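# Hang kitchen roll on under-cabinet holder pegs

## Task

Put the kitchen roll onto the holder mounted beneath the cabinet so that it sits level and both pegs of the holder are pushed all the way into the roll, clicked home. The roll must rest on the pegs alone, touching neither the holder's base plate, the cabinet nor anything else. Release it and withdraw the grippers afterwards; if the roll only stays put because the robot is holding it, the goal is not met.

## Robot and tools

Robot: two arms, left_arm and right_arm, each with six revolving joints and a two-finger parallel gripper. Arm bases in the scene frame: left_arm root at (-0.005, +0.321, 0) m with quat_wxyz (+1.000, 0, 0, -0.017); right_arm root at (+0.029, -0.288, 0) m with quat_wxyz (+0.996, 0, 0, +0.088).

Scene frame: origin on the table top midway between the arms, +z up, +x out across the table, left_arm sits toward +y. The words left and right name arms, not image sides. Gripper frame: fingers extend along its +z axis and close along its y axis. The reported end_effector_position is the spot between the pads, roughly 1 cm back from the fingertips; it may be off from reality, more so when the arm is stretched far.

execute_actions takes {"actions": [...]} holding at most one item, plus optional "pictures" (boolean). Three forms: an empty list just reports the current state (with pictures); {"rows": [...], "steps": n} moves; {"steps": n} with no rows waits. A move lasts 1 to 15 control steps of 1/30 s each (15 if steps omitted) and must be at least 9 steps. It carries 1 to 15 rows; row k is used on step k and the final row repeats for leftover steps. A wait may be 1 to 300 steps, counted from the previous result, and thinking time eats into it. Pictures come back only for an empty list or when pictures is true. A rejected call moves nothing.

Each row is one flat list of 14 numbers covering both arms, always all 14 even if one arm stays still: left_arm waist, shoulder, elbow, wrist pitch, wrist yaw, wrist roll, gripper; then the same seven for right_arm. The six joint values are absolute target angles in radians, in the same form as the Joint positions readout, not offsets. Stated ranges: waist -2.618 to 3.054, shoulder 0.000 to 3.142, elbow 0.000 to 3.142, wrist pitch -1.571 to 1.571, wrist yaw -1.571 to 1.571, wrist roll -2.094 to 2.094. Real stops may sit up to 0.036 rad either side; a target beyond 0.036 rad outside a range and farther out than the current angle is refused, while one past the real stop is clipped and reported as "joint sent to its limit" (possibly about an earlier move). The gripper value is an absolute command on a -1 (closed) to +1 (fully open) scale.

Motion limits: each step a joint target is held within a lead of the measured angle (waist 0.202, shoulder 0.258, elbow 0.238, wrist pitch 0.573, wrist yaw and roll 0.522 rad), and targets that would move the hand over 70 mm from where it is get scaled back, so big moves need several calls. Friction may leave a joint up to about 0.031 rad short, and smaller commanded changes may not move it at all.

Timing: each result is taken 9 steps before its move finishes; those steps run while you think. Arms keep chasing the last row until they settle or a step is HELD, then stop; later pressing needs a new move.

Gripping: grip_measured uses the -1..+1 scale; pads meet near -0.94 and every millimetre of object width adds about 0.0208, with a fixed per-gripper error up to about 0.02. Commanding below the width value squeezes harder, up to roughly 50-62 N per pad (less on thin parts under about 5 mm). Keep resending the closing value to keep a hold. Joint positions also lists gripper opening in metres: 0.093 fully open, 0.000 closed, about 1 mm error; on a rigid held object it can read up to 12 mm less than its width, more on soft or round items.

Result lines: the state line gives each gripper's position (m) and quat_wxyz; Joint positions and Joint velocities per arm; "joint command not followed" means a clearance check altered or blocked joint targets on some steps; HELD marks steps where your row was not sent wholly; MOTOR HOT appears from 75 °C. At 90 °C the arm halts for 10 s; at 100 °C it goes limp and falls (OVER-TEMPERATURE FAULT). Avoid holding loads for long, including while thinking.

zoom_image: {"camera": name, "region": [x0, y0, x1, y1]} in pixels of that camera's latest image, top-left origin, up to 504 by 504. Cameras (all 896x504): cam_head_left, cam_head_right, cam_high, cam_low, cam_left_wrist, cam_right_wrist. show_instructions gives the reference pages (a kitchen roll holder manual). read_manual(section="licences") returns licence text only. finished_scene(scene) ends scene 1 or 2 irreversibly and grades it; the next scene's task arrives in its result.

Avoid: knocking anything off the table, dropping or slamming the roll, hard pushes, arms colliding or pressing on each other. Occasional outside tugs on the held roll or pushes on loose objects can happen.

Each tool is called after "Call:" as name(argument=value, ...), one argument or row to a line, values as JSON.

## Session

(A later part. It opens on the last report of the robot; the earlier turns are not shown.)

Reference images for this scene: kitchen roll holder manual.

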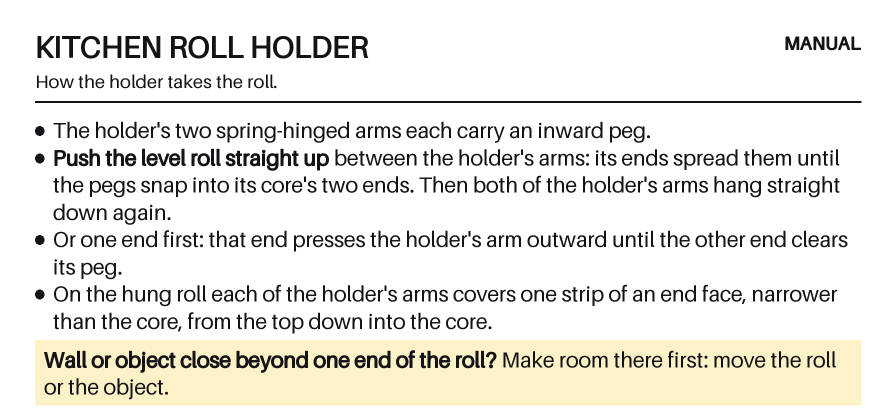

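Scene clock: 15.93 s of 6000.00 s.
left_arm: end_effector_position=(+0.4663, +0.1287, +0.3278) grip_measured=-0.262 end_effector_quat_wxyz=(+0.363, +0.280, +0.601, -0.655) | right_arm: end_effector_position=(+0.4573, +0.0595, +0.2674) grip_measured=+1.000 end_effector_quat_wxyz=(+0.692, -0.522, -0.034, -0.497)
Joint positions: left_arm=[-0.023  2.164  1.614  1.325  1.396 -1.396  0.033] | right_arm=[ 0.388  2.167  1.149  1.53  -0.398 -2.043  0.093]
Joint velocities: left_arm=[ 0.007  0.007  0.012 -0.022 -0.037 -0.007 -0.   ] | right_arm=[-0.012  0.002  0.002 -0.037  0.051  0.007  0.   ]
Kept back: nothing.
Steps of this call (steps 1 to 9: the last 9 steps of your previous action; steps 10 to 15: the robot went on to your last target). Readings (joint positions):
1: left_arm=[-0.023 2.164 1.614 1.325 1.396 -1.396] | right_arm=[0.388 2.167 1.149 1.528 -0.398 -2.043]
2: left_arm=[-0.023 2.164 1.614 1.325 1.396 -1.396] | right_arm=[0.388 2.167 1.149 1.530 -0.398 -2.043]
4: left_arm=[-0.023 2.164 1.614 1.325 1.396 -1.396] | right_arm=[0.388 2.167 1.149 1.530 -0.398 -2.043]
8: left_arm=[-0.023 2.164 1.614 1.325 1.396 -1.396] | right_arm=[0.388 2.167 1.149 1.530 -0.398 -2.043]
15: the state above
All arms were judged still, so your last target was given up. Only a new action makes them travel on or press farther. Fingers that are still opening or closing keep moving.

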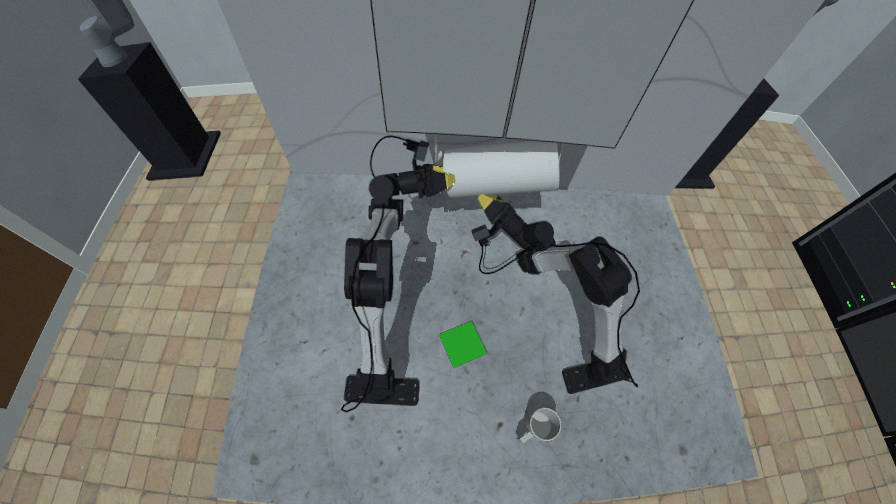

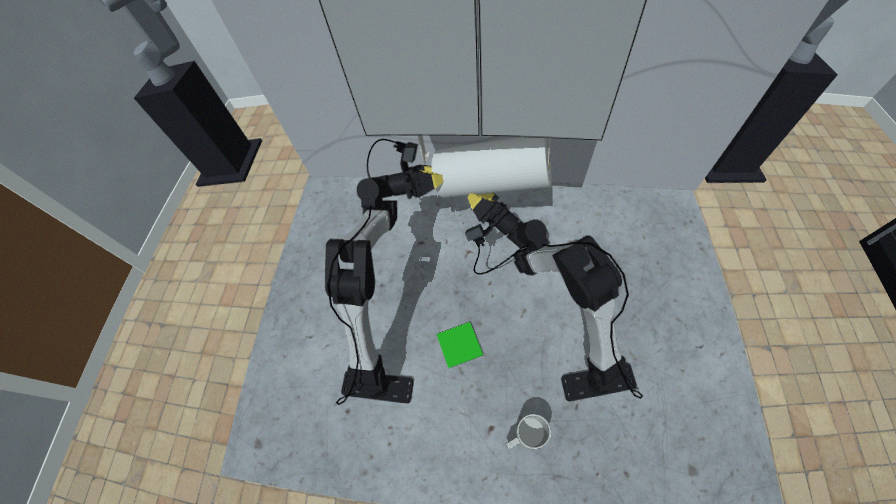

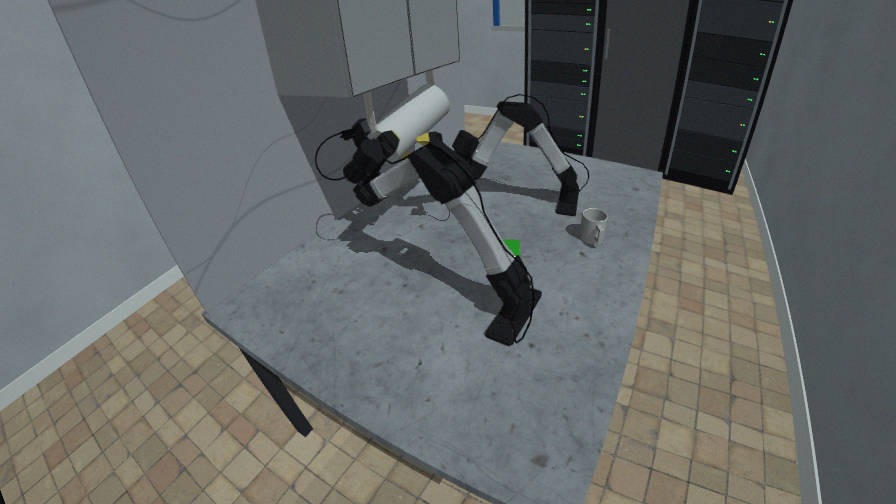

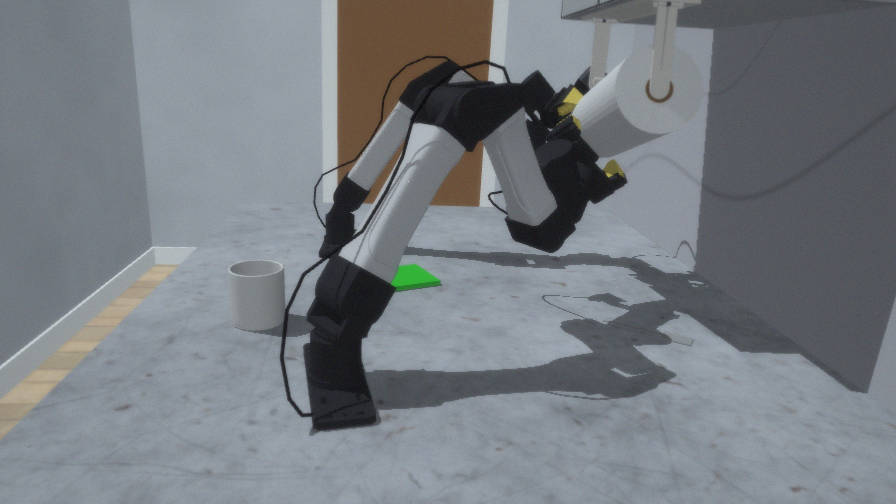

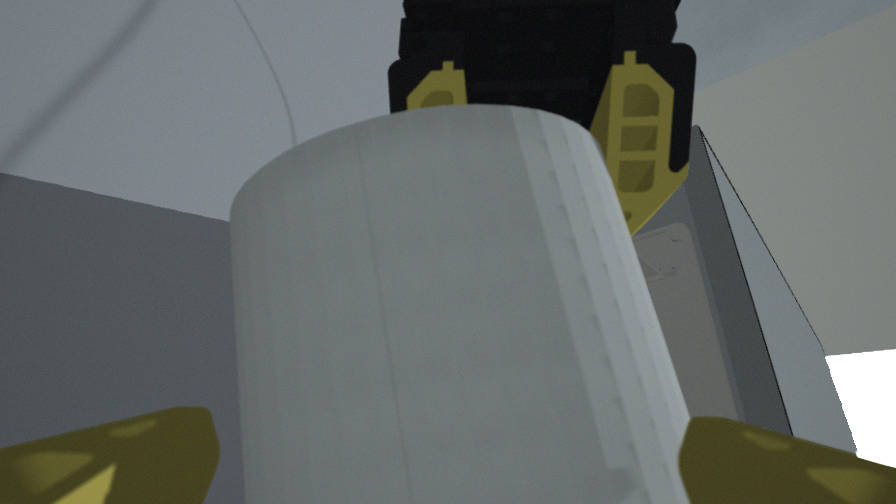

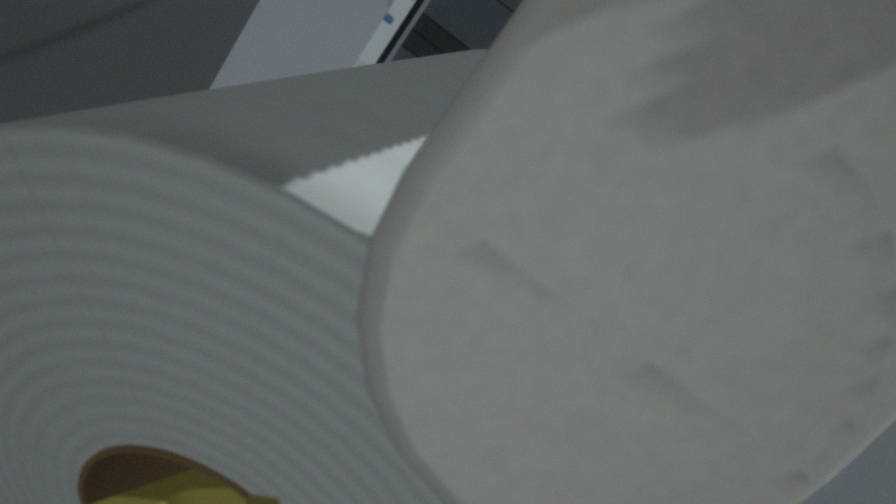

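Call:
execute_actions(
  actions=[
    {"rows":[[-0.04,2.145,1.65,1.34,1.375,-1.36,-0.55,0.39,2.17,1.17,1.53,-0.4,-2.05,1],[-0.04,2.14,1.65,1.34,1.375,-1.32,-0.55,0.39,2.18,1.18,1.53,-0.4,-2.05,1],[-0.04,2.135,1.65,1.34,1.375,-1.28,-0.55,0.39,2.18,1.19,1.53,-0.4,-2.05,1],[-0.04,2.13,1.65,1.34,1.375,-1.24,-0.55,0.39,2.19,1.2,1.53,-0.4,-2.05,1],[-0.04,2.125,1.65,1.34,1.375,-1.2,-0.55,0.39,2.19,1.21,1.53,-0.4,-2.05,1],[-0.04,2.12,1.65,1.34,1.375,-1.16,-0.55,0.39,2.2,1.22,1.53,-0.4,-2.05,1],[-0.04,2.115,1.65,1.34,1.375,-1.12,-0.55,0.39,2.2,1.24,1.53,-0.4,-2.05,1],[-0.04,2.115,1.65,1.34,1.375,-1.08,-0.55,0.39,2.2,1.26,1.53,-0.4,-2.05,1]]},
  ],
)

Call:
execute_actions(
  actions=[
    {"steps":22},
  ],
  pictures=true,
)

Scene clock: 16.70 s of 6000.00 s.
left_arm: end_effector_position=(+0.4669, +0.1287, +0.3276) grip_measured=-0.262 end_effector_quat_wxyz=(+0.396, +0.309, +0.586, -0.636) | right_arm: end_effector_position=(+0.4595, +0.0610, +0.2764) grip_measured=+1.000 end_effector_quat_wxyz=(+0.695, -0.512, -0.038, -0.503)
Joint positions: left_arm=[-0.023  2.164  1.614  1.319  1.394 -1.29   0.033] | right_arm=[ 0.388  2.172  1.18   1.53  -0.398 -2.043  0.093]
Joint velocities: left_arm=[ 0.007 -0.012 -0.007 -0.081 -0.11   0.828 -0.002] | right_arm=[-0.012  0.051  0.335  0.007 -0.066 -0.022  0.   ]
Steps of this call (steps 1 to 17: nothing new was sent; steps 18 to 23: the first 6 steps of this action). Readings (joint positions):
18: left_arm=[-0.023 2.164 1.614 1.325 1.396 -1.391] | right_arm=[0.388 2.167 1.149 1.530 -0.398 -2.043]
19: left_arm=[-0.023 2.164 1.614 1.324 1.396 -1.381] | right_arm=[0.388 2.167 1.149 1.530 -0.398 -2.043]
21: left_arm=[-0.023 2.164 1.614 1.322 1.396 -1.343] | right_arm=[0.388 2.169 1.159 1.530 -0.398 -2.043]
23: the state above

Scene clock: 17.43 s of 6000.00 s.
left_arm: end_effector_position=(+0.4669, +0.1305, +0.3333) grip_measured=-0.262 end_effector_quat_wxyz=(+0.460, +0.360, +0.553, -0.594) | right_arm: end_effector_position=(+0.4643, +0.0639, +0.2904) grip_measured=+1.000 end_effector_quat_wxyz=(+0.700, -0.498, -0.043, -0.511)
Joint positions: left_arm=[-0.02   2.152  1.614  1.306  1.385 -1.095  0.033] | right_arm=[ 0.388  2.183  1.237  1.521 -0.397 -2.043  0.093]
Joint velocities: left_arm=[-0.012  0.002 -0.002 -0.007 -0.066  0.007  0.   ] | right_arm=[-0.007  0.032 -0.002  0.022 -0.037 -0.051  0.   ]
Kept back: nothing.
Steps of this call (steps 1 to 9: the last 9 steps of your previous action; steps 10 to 22: the robot went on to your last target). Readings (joint positions):
1: left_arm=[-0.023 2.163 1.614 1.317 1.393 -1.260] | right_arm=[0.388 2.174 1.193 1.530 -0.398 -2.043]
2: left_arm=[-0.023 2.162 1.614 1.315 1.391 -1.228] | right_arm=[0.388 2.178 1.209 1.530 -0.398 -2.043]
4: left_arm=[-0.022 2.158 1.614 1.314 1.386 -1.178] | right_arm=[0.388 2.182 1.230 1.523 -0.398 -2.043]
8: left_arm=[-0.020 2.152 1.614 1.310 1.386 -1.129] | right_arm=[0.388 2.183 1.236 1.521 -0.397 -2.043]
22: the state above

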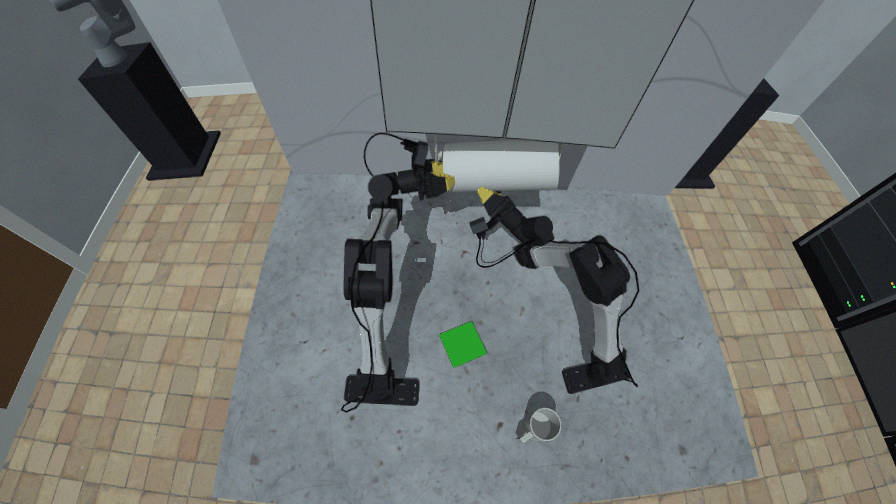

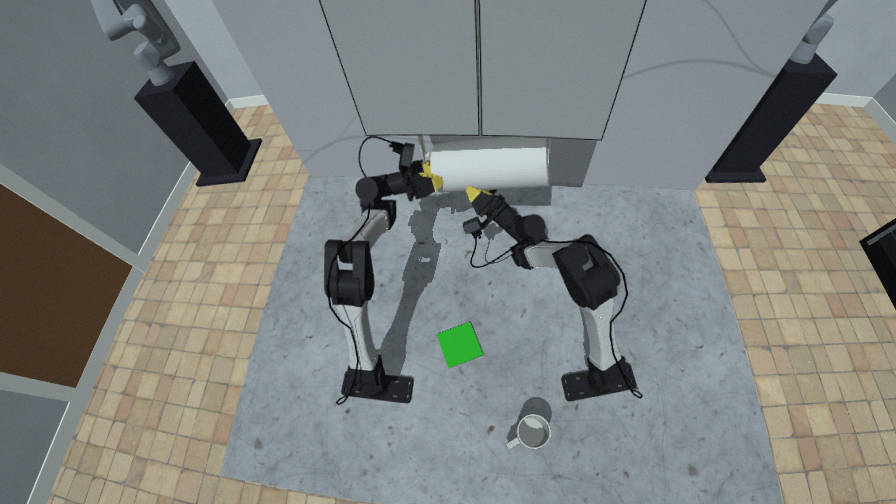

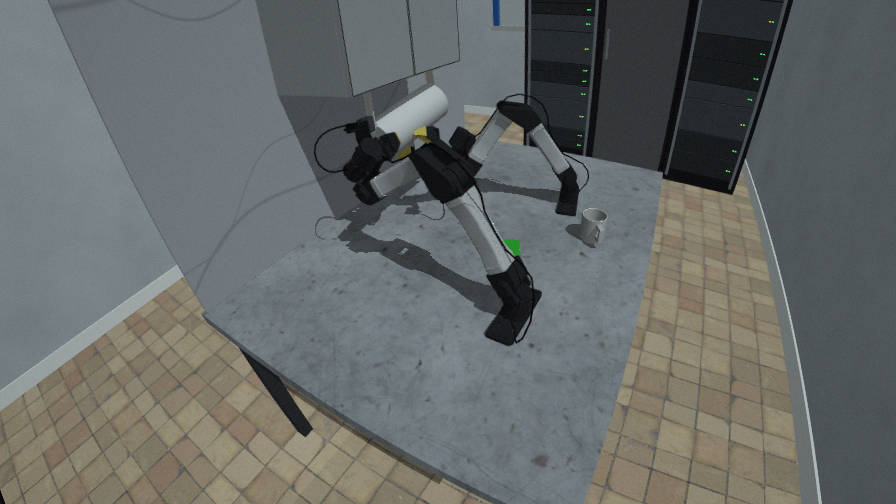

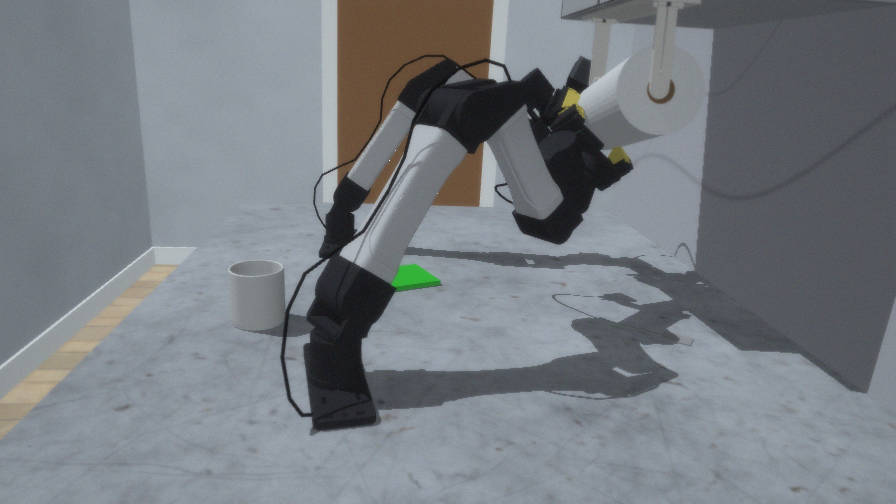

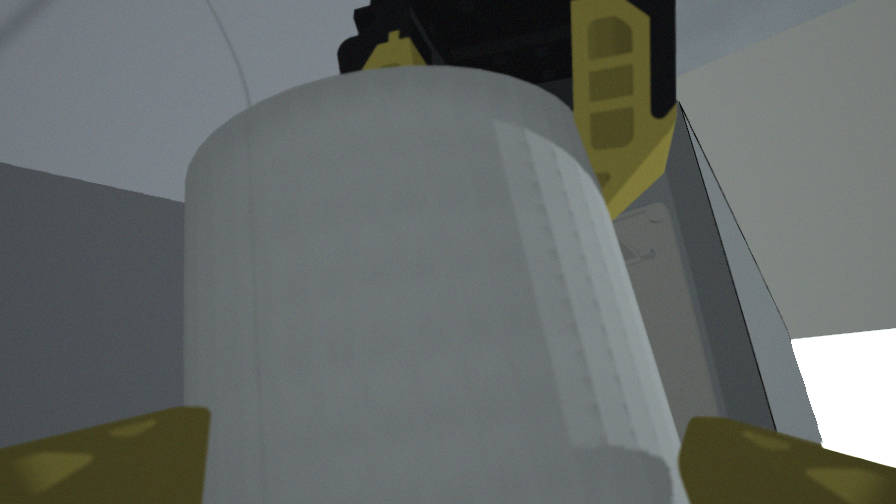

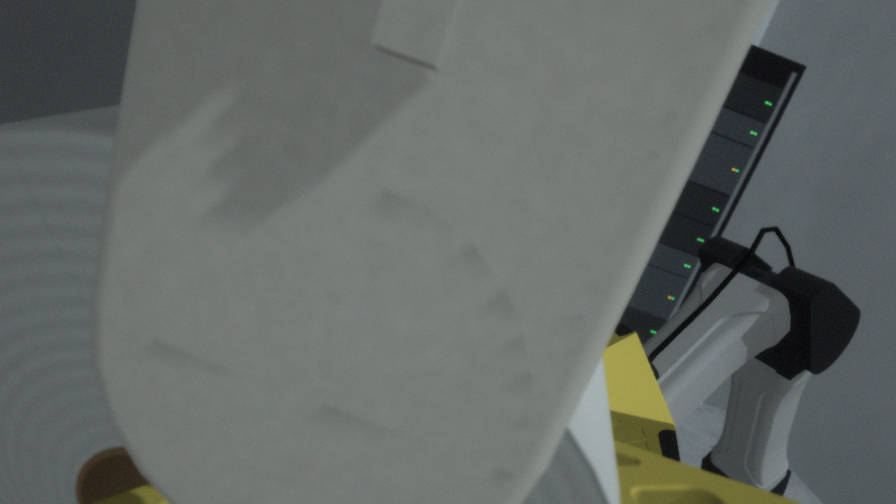

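Call:
execute_actions(
  actions=[],
)

Scene clock: 18.60 s of 6000.00 s.
left_arm: end_effector_position=(+0.4669, +0.1305, +0.3333) grip_measured=-0.262 end_effector_quat_wxyz=(+0.460, +0.361, +0.553, -0.594) | right_arm: end_effector_position=(+0.4643, +0.0639, +0.2904) grip_measured=+1.000 end_effector_quat_wxyz=(+0.700, -0.498, -0.043, -0.511)
Joint positions: left_arm=[-0.02   2.152  1.614  1.306  1.385 -1.093  0.033] | right_arm=[ 0.388  2.183  1.237  1.521 -0.397 -2.043  0.093]
Joint velocities: left_arm=[-0.012 -0.007 -0.002 -0.007 -0.11  -0.022 -0.   ] | right_arm=[-0.007 -0.007 -0.027  0.037  0.007  0.022  0.   ]
Kept back: nothing.
Steps of this call (steps 1 to 15: the robot went on to your last target; steps 16 to 35: nothing new was sent). Readings (joint positions):
1: left_arm=[-0.020 2.152 1.614 1.306 1.385 -1.094] | right_arm=[0.388 2.183 1.237 1.521 -0.397 -2.043]
2: left_arm=[-0.020 2.152 1.614 1.306 1.385 -1.094] | right_arm=[0.388 2.183 1.237 1.521 -0.397 -2.043]
4: left_arm=[-0.020 2.152 1.614 1.306 1.385 -1.094] | right_arm=[0.388 2.183 1.237 1.521 -0.397 -2.043]
8: left_arm=[-0.020 2.152 1.614 1.306 1.385 -1.093] | right_arm=[0.388 2.183 1.237 1.521 -0.397 -2.043]
35: the state above
All arms were judged still, so your last target was given up. Only a new action makes them travel on or press farther. Fingers that are still opening or closing keep moving.

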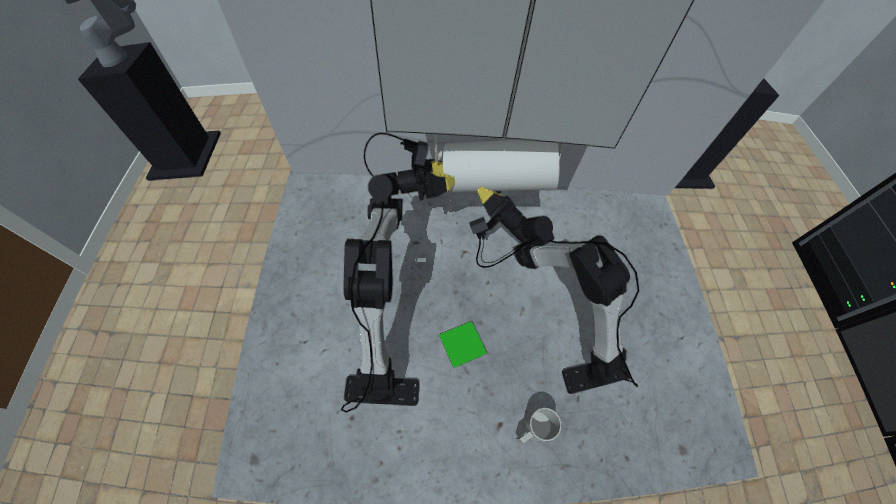

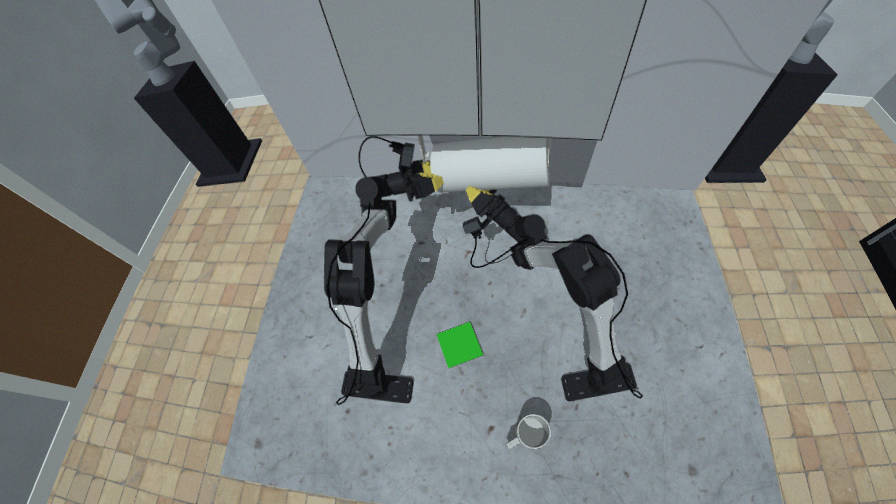

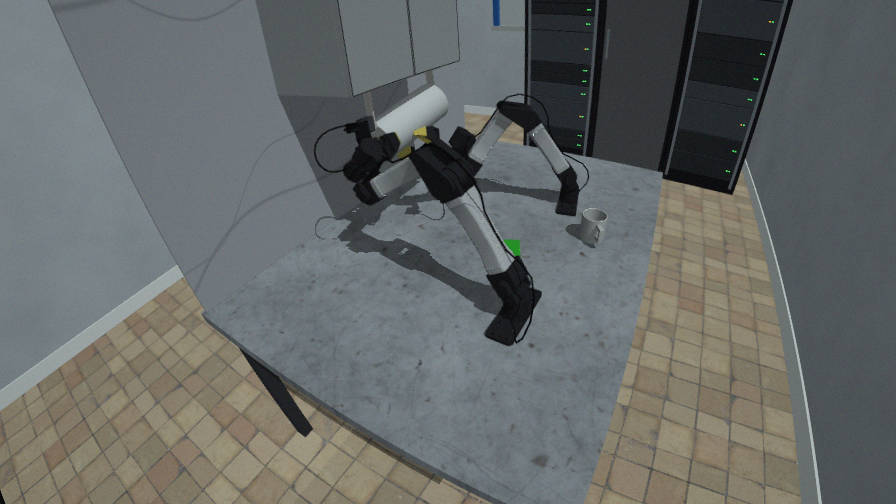

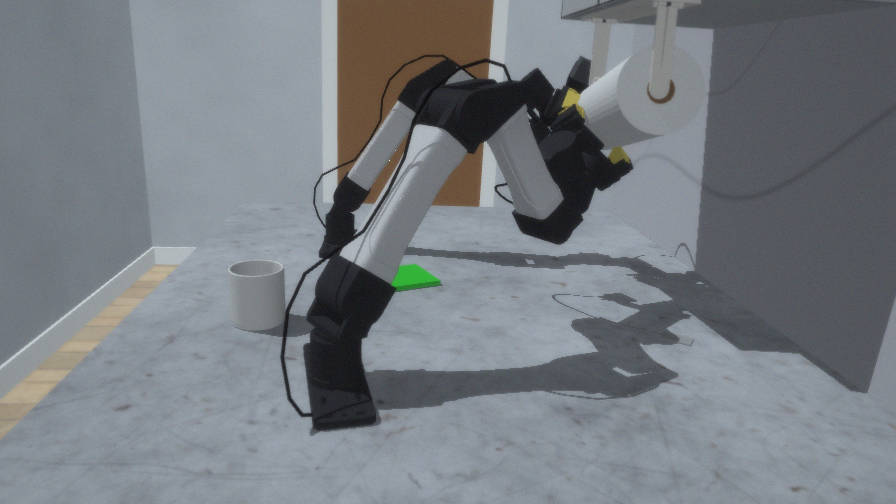

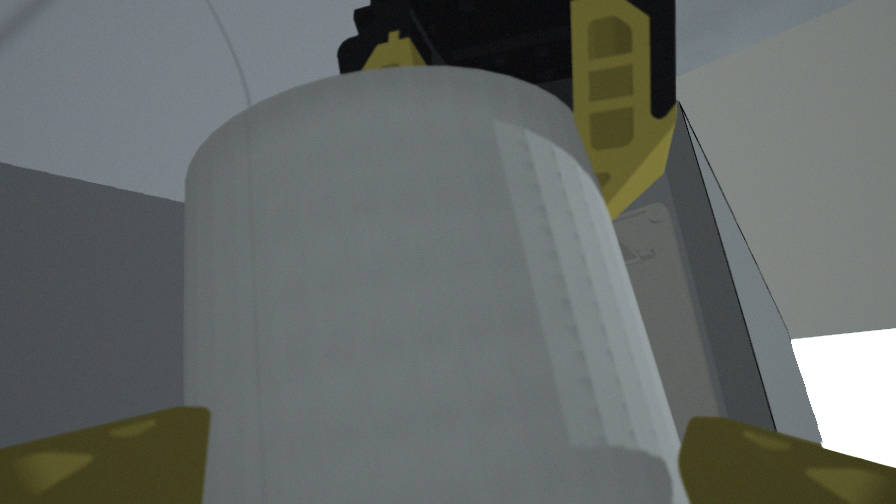

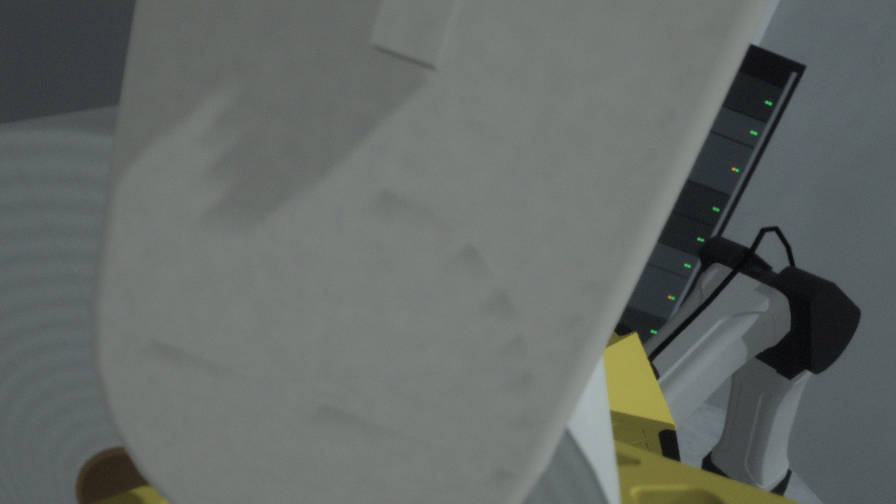

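Call:
execute_actions(
  actions=[
    {"rows":[[-0.02,2.14,1.63,1.31,1.385,-1.09,-0.3,0.39,2.185,1.26,1.53,-0.4,-2.05,1],[-0.02,2.14,1.63,1.31,1.385,-1.09,-0.2,0.39,2.185,1.26,1.53,-0.4,-2.05,1],[-0.02,2.14,1.63,1.31,1.385,-1.09,-0.15,0.39,2.185,1.26,1.53,-0.4,-2.05,1],[-0.02,2.14,1.63,1.31,1.385,-1.09,-0.1,0.39,2.185,1.26,1.53,-0.4,-2.05,1],[-0.02,2.14,1.63,1.31,1.385,-1.09,-0.05,0.39,2.185,1.26,1.53,-0.4,-2.05,1],[-0.02,2.14,1.63,1.31,1.385,-1.09,0.0,0.39,2.185,1.26,1.53,-0.4,-2.05,1],[-0.02,2.14,1.63,1.31,1.385,-1.09,0.08,0.39,2.185,1.26,1.53,-0.4,-2.05,1],[-0.02,2.14,1.63,1.31,1.385,-1.09,0.15,0.39,2.185,1.26,1.53,-0.4,-2.05,1]]},
  ],
)

Call:
execute_actions(
  actions=[
    {"rows":[[0.01,2.14,1.63,1.31,1.4,-1.09,0.15,0.39,2.185,1.26,1.53,-0.4,-2.05,1],[0.03,2.14,1.63,1.31,1.42,-1.09,0.15,0.39,2.185,1.26,1.53,-0.4,-2.05,1],[0.05,2.14,1.63,1.31,1.44,-1.09,0.15,0.39,2.185,1.26,1.53,-0.4,-2.05,1],[0.07,2.14,1.63,1.31,1.46,-1.09,0.15,0.39,2.185,1.26,1.53,-0.4,-2.05,1],[0.09,2.14,1.63,1.31,1.48,-1.09,0.15,0.39,2.185,1.26,1.53,-0.4,-2.05,1],[0.11,2.14,1.63,1.31,1.5,-1.09,0.15,0.39,2.185,1.26,1.53,-0.4,-2.05,1],[0.13,2.14,1.63,1.31,1.52,-1.09,0.15,0.39,2.185,1.26,1.53,-0.4,-2.05,1],[0.15,2.14,1.63,1.31,1.54,-1.09,0.15,0.39,2.185,1.26,1.53,-0.4,-2.05,1],[0.18,2.14,1.63,1.31,1.56,-1.09,0.15,0.39,2.185,1.26,1.53,-0.4,-2.05,1]]},
  ],
)

Call:
execute_actions(
  actions=[
    {"rows":[[0.19,2.17,1.65,1.15,1.57,-0.9,0.3,0.39,2.185,1.26,1.53,-0.4,-2.05,1],[0.19,2.2,1.68,1.0,1.57,-0.7,0.45,0.39,2.185,1.26,1.53,-0.4,-2.05,1],[0.19,2.23,1.71,0.85,1.57,-0.5,0.6,0.39,2.185,1.26,1.53,-0.4,-2.05,1],[0.19,2.26,1.74,0.7,1.57,-0.3,0.75,0.39,2.185,1.26,1.53,-0.4,-2.05,1],[0.19,2.28,1.78,0.6,1.57,-0.1,0.75,0.39,2.185,1.26,1.53,-0.4,-2.05,1],[0.19,2.28,1.78,0.5,1.57,0.02,0.75,0.39,2.185,1.26,1.53,-0.4,-2.05,1]]},
  ],
)

Call:
execute_actions(
  actions=[
    {"steps":15},
  ],
  pictures=true,
)

Scene clock: 20.17 s of 6000.00 s.
left_arm: end_effector_position=(+0.4686, +0.1360, +0.3316) grip_measured=-0.021 end_effector_quat_wxyz=(+0.458, +0.359, +0.558, -0.592) | right_arm: end_effector_position=(+0.4643, +0.0639, +0.2904) grip_measured=+1.000 end_effector_quat_wxyz=(+0.700, -0.498, -0.043, -0.511)
Joint positions: left_arm=[-0.008  2.152  1.614  1.298  1.395 -1.093  0.044] | right_arm=[ 0.388  2.183  1.237  1.521 -0.397 -2.043  0.093]
Joint velocities: left_arm=[-0.002 -0.002 -0.017 -0.022  0.051 -0.022  0.043] | right_arm=[ 0.002 -0.012  0.002 -0.051  0.007 -0.022  0.   ]
Steps of this call (steps 1 to 41: nothing new was sent; steps 42 to 47: the first 6 steps of this action). Readings (joint positions):
42: left_arm=[-0.018 2.152 1.614 1.303 1.386 -1.093] | right_arm=[0.388 2.183 1.237 1.521 -0.397 -2.043]
43: left_arm=[-0.016 2.152 1.614 1.300 1.387 -1.093] | right_arm=[0.388 2.183 1.237 1.521 -0.397 -2.043]
45: left_arm=[-0.010 2.152 1.614 1.298 1.392 -1.093] | right_arm=[0.388 2.183 1.237 1.521 -0.397 -2.043]
47: the state above

Scene clock: 20.67 s of 6000.00 s.
left_arm: end_effector_position=(+0.4733, +0.1646, +0.3259) grip_measured=+0.148 end_effector_quat_wxyz=(+0.460, +0.359, +0.572, -0.576) | right_arm: end_effector_position=(+0.4648, +0.0642, +0.2895) grip_measured=+1.000 end_effector_quat_wxyz=(+0.699, -0.499, -0.043, -0.510)
Joint positions: left_arm=[ 0.055  2.152  1.614  1.298  1.444 -1.093  0.052] | right_arm=[ 0.388  2.183  1.237  1.516 -0.398 -2.043  0.093]
Joint velocities: left_arm=[ 0.564 -0.012 -0.012 -0.037  0.3    0.037 -0.   ] | right_arm=[ 0.022  0.012 -0.002 -0.11  -0.051  0.007  0.   ]
Steps of this call (steps 1 to 9: the last 9 steps of your previous action; steps 10 to 15: the first 6 steps of this action). Readings (joint positions):
10: left_arm=[-0.005 2.152 1.614 1.298 1.396 -1.093] | right_arm=[0.388 2.183 1.237 1.521 -0.397 -2.043]
11: left_arm=[0.000 2.152 1.614 1.298 1.401 -1.093] | right_arm=[0.388 2.183 1.237 1.521 -0.397 -2.043]
13: left_arm=[0.021 2.152 1.614 1.298 1.421 -1.093] | right_arm=[0.388 2.183 1.237 1.521 -0.398 -2.043]
15: the state above

Scene clock: 21.17 s of 6000.00 s.
left_arm: end_effector_position=(+0.5103, +0.2336, +0.2936) grip_measured=+0.743 end_effector_quat_wxyz=(+0.499, +0.404, +0.578, -0.503) | right_arm: end_effector_position=(+0.4652, +0.0645, +0.2888) grip_measured=+1.000 end_effector_quat_wxyz=(+0.699, -0.501, -0.042, -0.509)
Joint positions: left_arm=[ 0.193  2.227  1.742  0.914  1.557 -0.609  0.081] | right_arm=[ 0.388  2.183  1.237  1.513 -0.398 -2.043  0.093]
Joint velocities: left_arm=[-0.012  0.564  0.584 -2.762 -0.022  2.777  0.009] | right_arm=[-0.002 -0.022 -0.017 -0.051  0.007 -0.051  0.   ]
Steps of this call (steps 1 to 9: the last 9 steps of your previous action; steps 10 to 15: the first 6 steps of this action). Readings (joint positions):
10: left_arm=[0.195 2.152 1.617 1.280 1.542 -1.063] | right_arm=[0.388 2.183 1.237 1.513 -0.398 -2.043]
11: left_arm=[0.194 2.156 1.628 1.238 1.549 -1.000] | right_arm=[0.388 2.183 1.237 1.513 -0.398 -2.043]
13: left_arm=[0.193 2.184 1.682 1.095 1.556 -0.809] | right_arm=[0.388 2.183 1.237 1.513 -0.398 -2.043]
15: the state above

Scene clock: 21.67 s of 6000.00 s.
left_arm: end_effector_position=(+0.5263, +0.2362, +0.2363) grip_measured=+0.747 end_effector_quat_wxyz=(+0.534, +0.449, +0.546, -0.464) | right_arm: end_effector_position=(+0.4652, +0.0645, +0.2888) grip_measured=+1.000 end_effector_quat_wxyz=(+0.699, -0.501, -0.042, -0.509)
Joint positions: left_arm=[ 0.193  2.295  1.758  0.52   1.563 -0.009  0.081] | right_arm=[ 0.388  2.183  1.237  1.513 -0.398 -2.043  0.093]
Joint velocities: left_arm=[-0.017  0.002  0.012 -0.11   0.037  0.11   0.001] | right_arm=[-0.012 -0.002  0.002 -0.081  0.037  0.007  0.   ]
Kept back: nothing.
Steps of this call (steps 1 to 9: the last 9 steps of your previous action; steps 10 to 15: the robot went on to your last target). Readings (joint positions):
1: left_arm=[0.193 2.243 1.755 0.832 1.557 -0.511] | right_arm=[0.388 2.183 1.237 1.513 -0.398 -2.043]
2: left_arm=[0.193 2.257 1.758 0.765 1.557 -0.411] | right_arm=[0.388 2.183 1.237 1.513 -0.398 -2.043]
4: left_arm=[0.193 2.280 1.758 0.666 1.559 -0.258] | right_arm=[0.388 2.183 1.237 1.513 -0.398 -2.043]
8: left_arm=[0.193 2.295 1.758 0.560 1.561 -0.097] | right_arm=[0.388 2.183 1.237 1.513 -0.398 -2.043]
15: the state above

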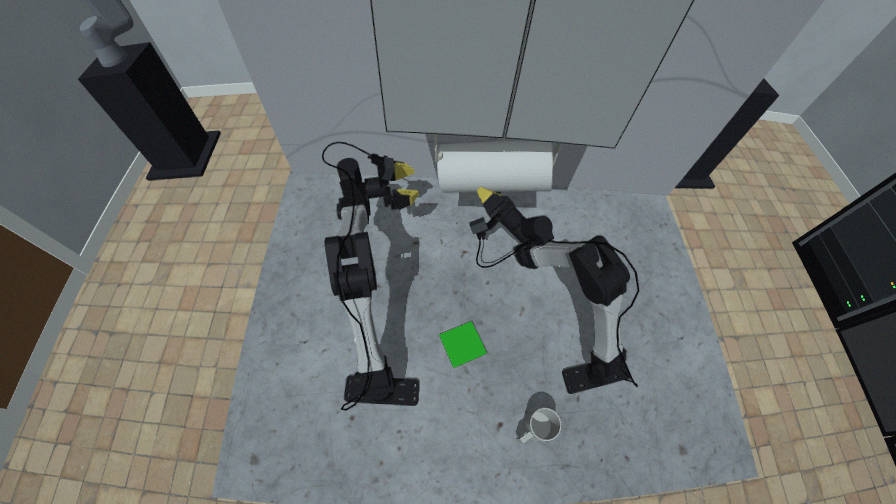

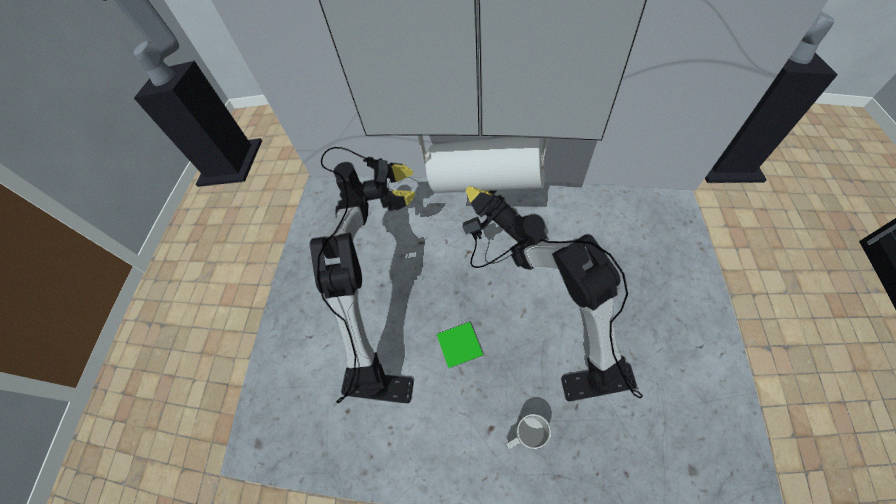

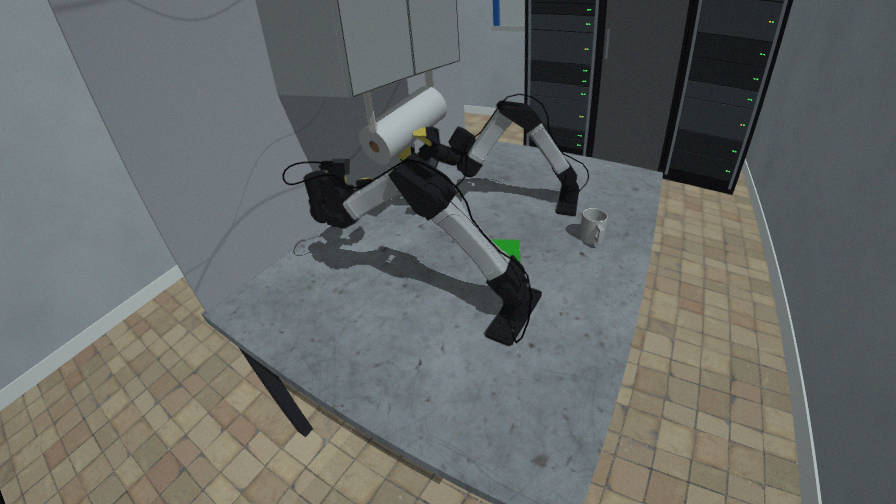

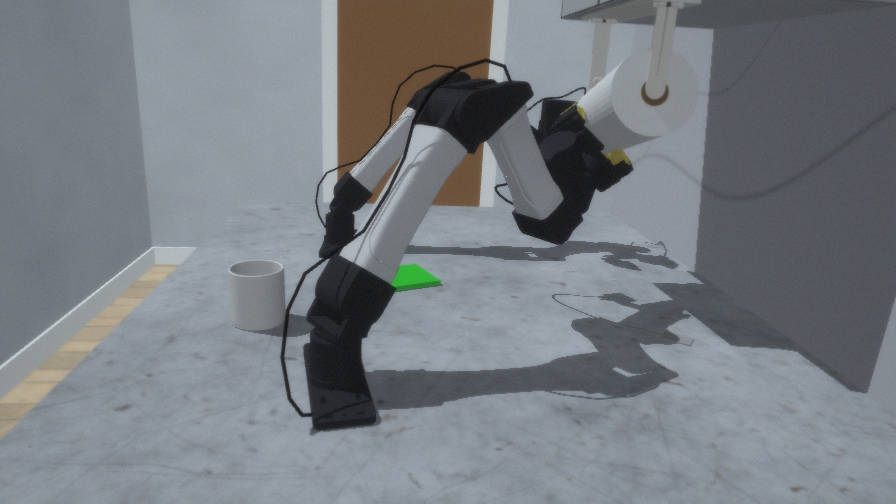

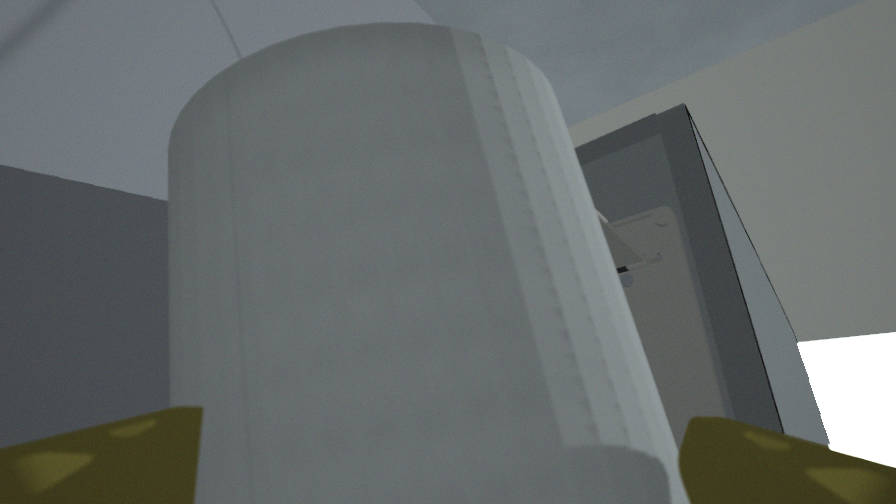

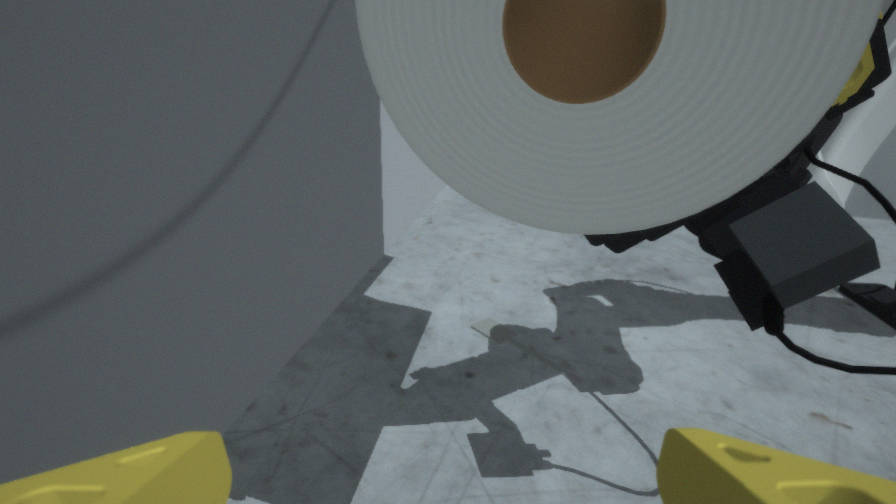

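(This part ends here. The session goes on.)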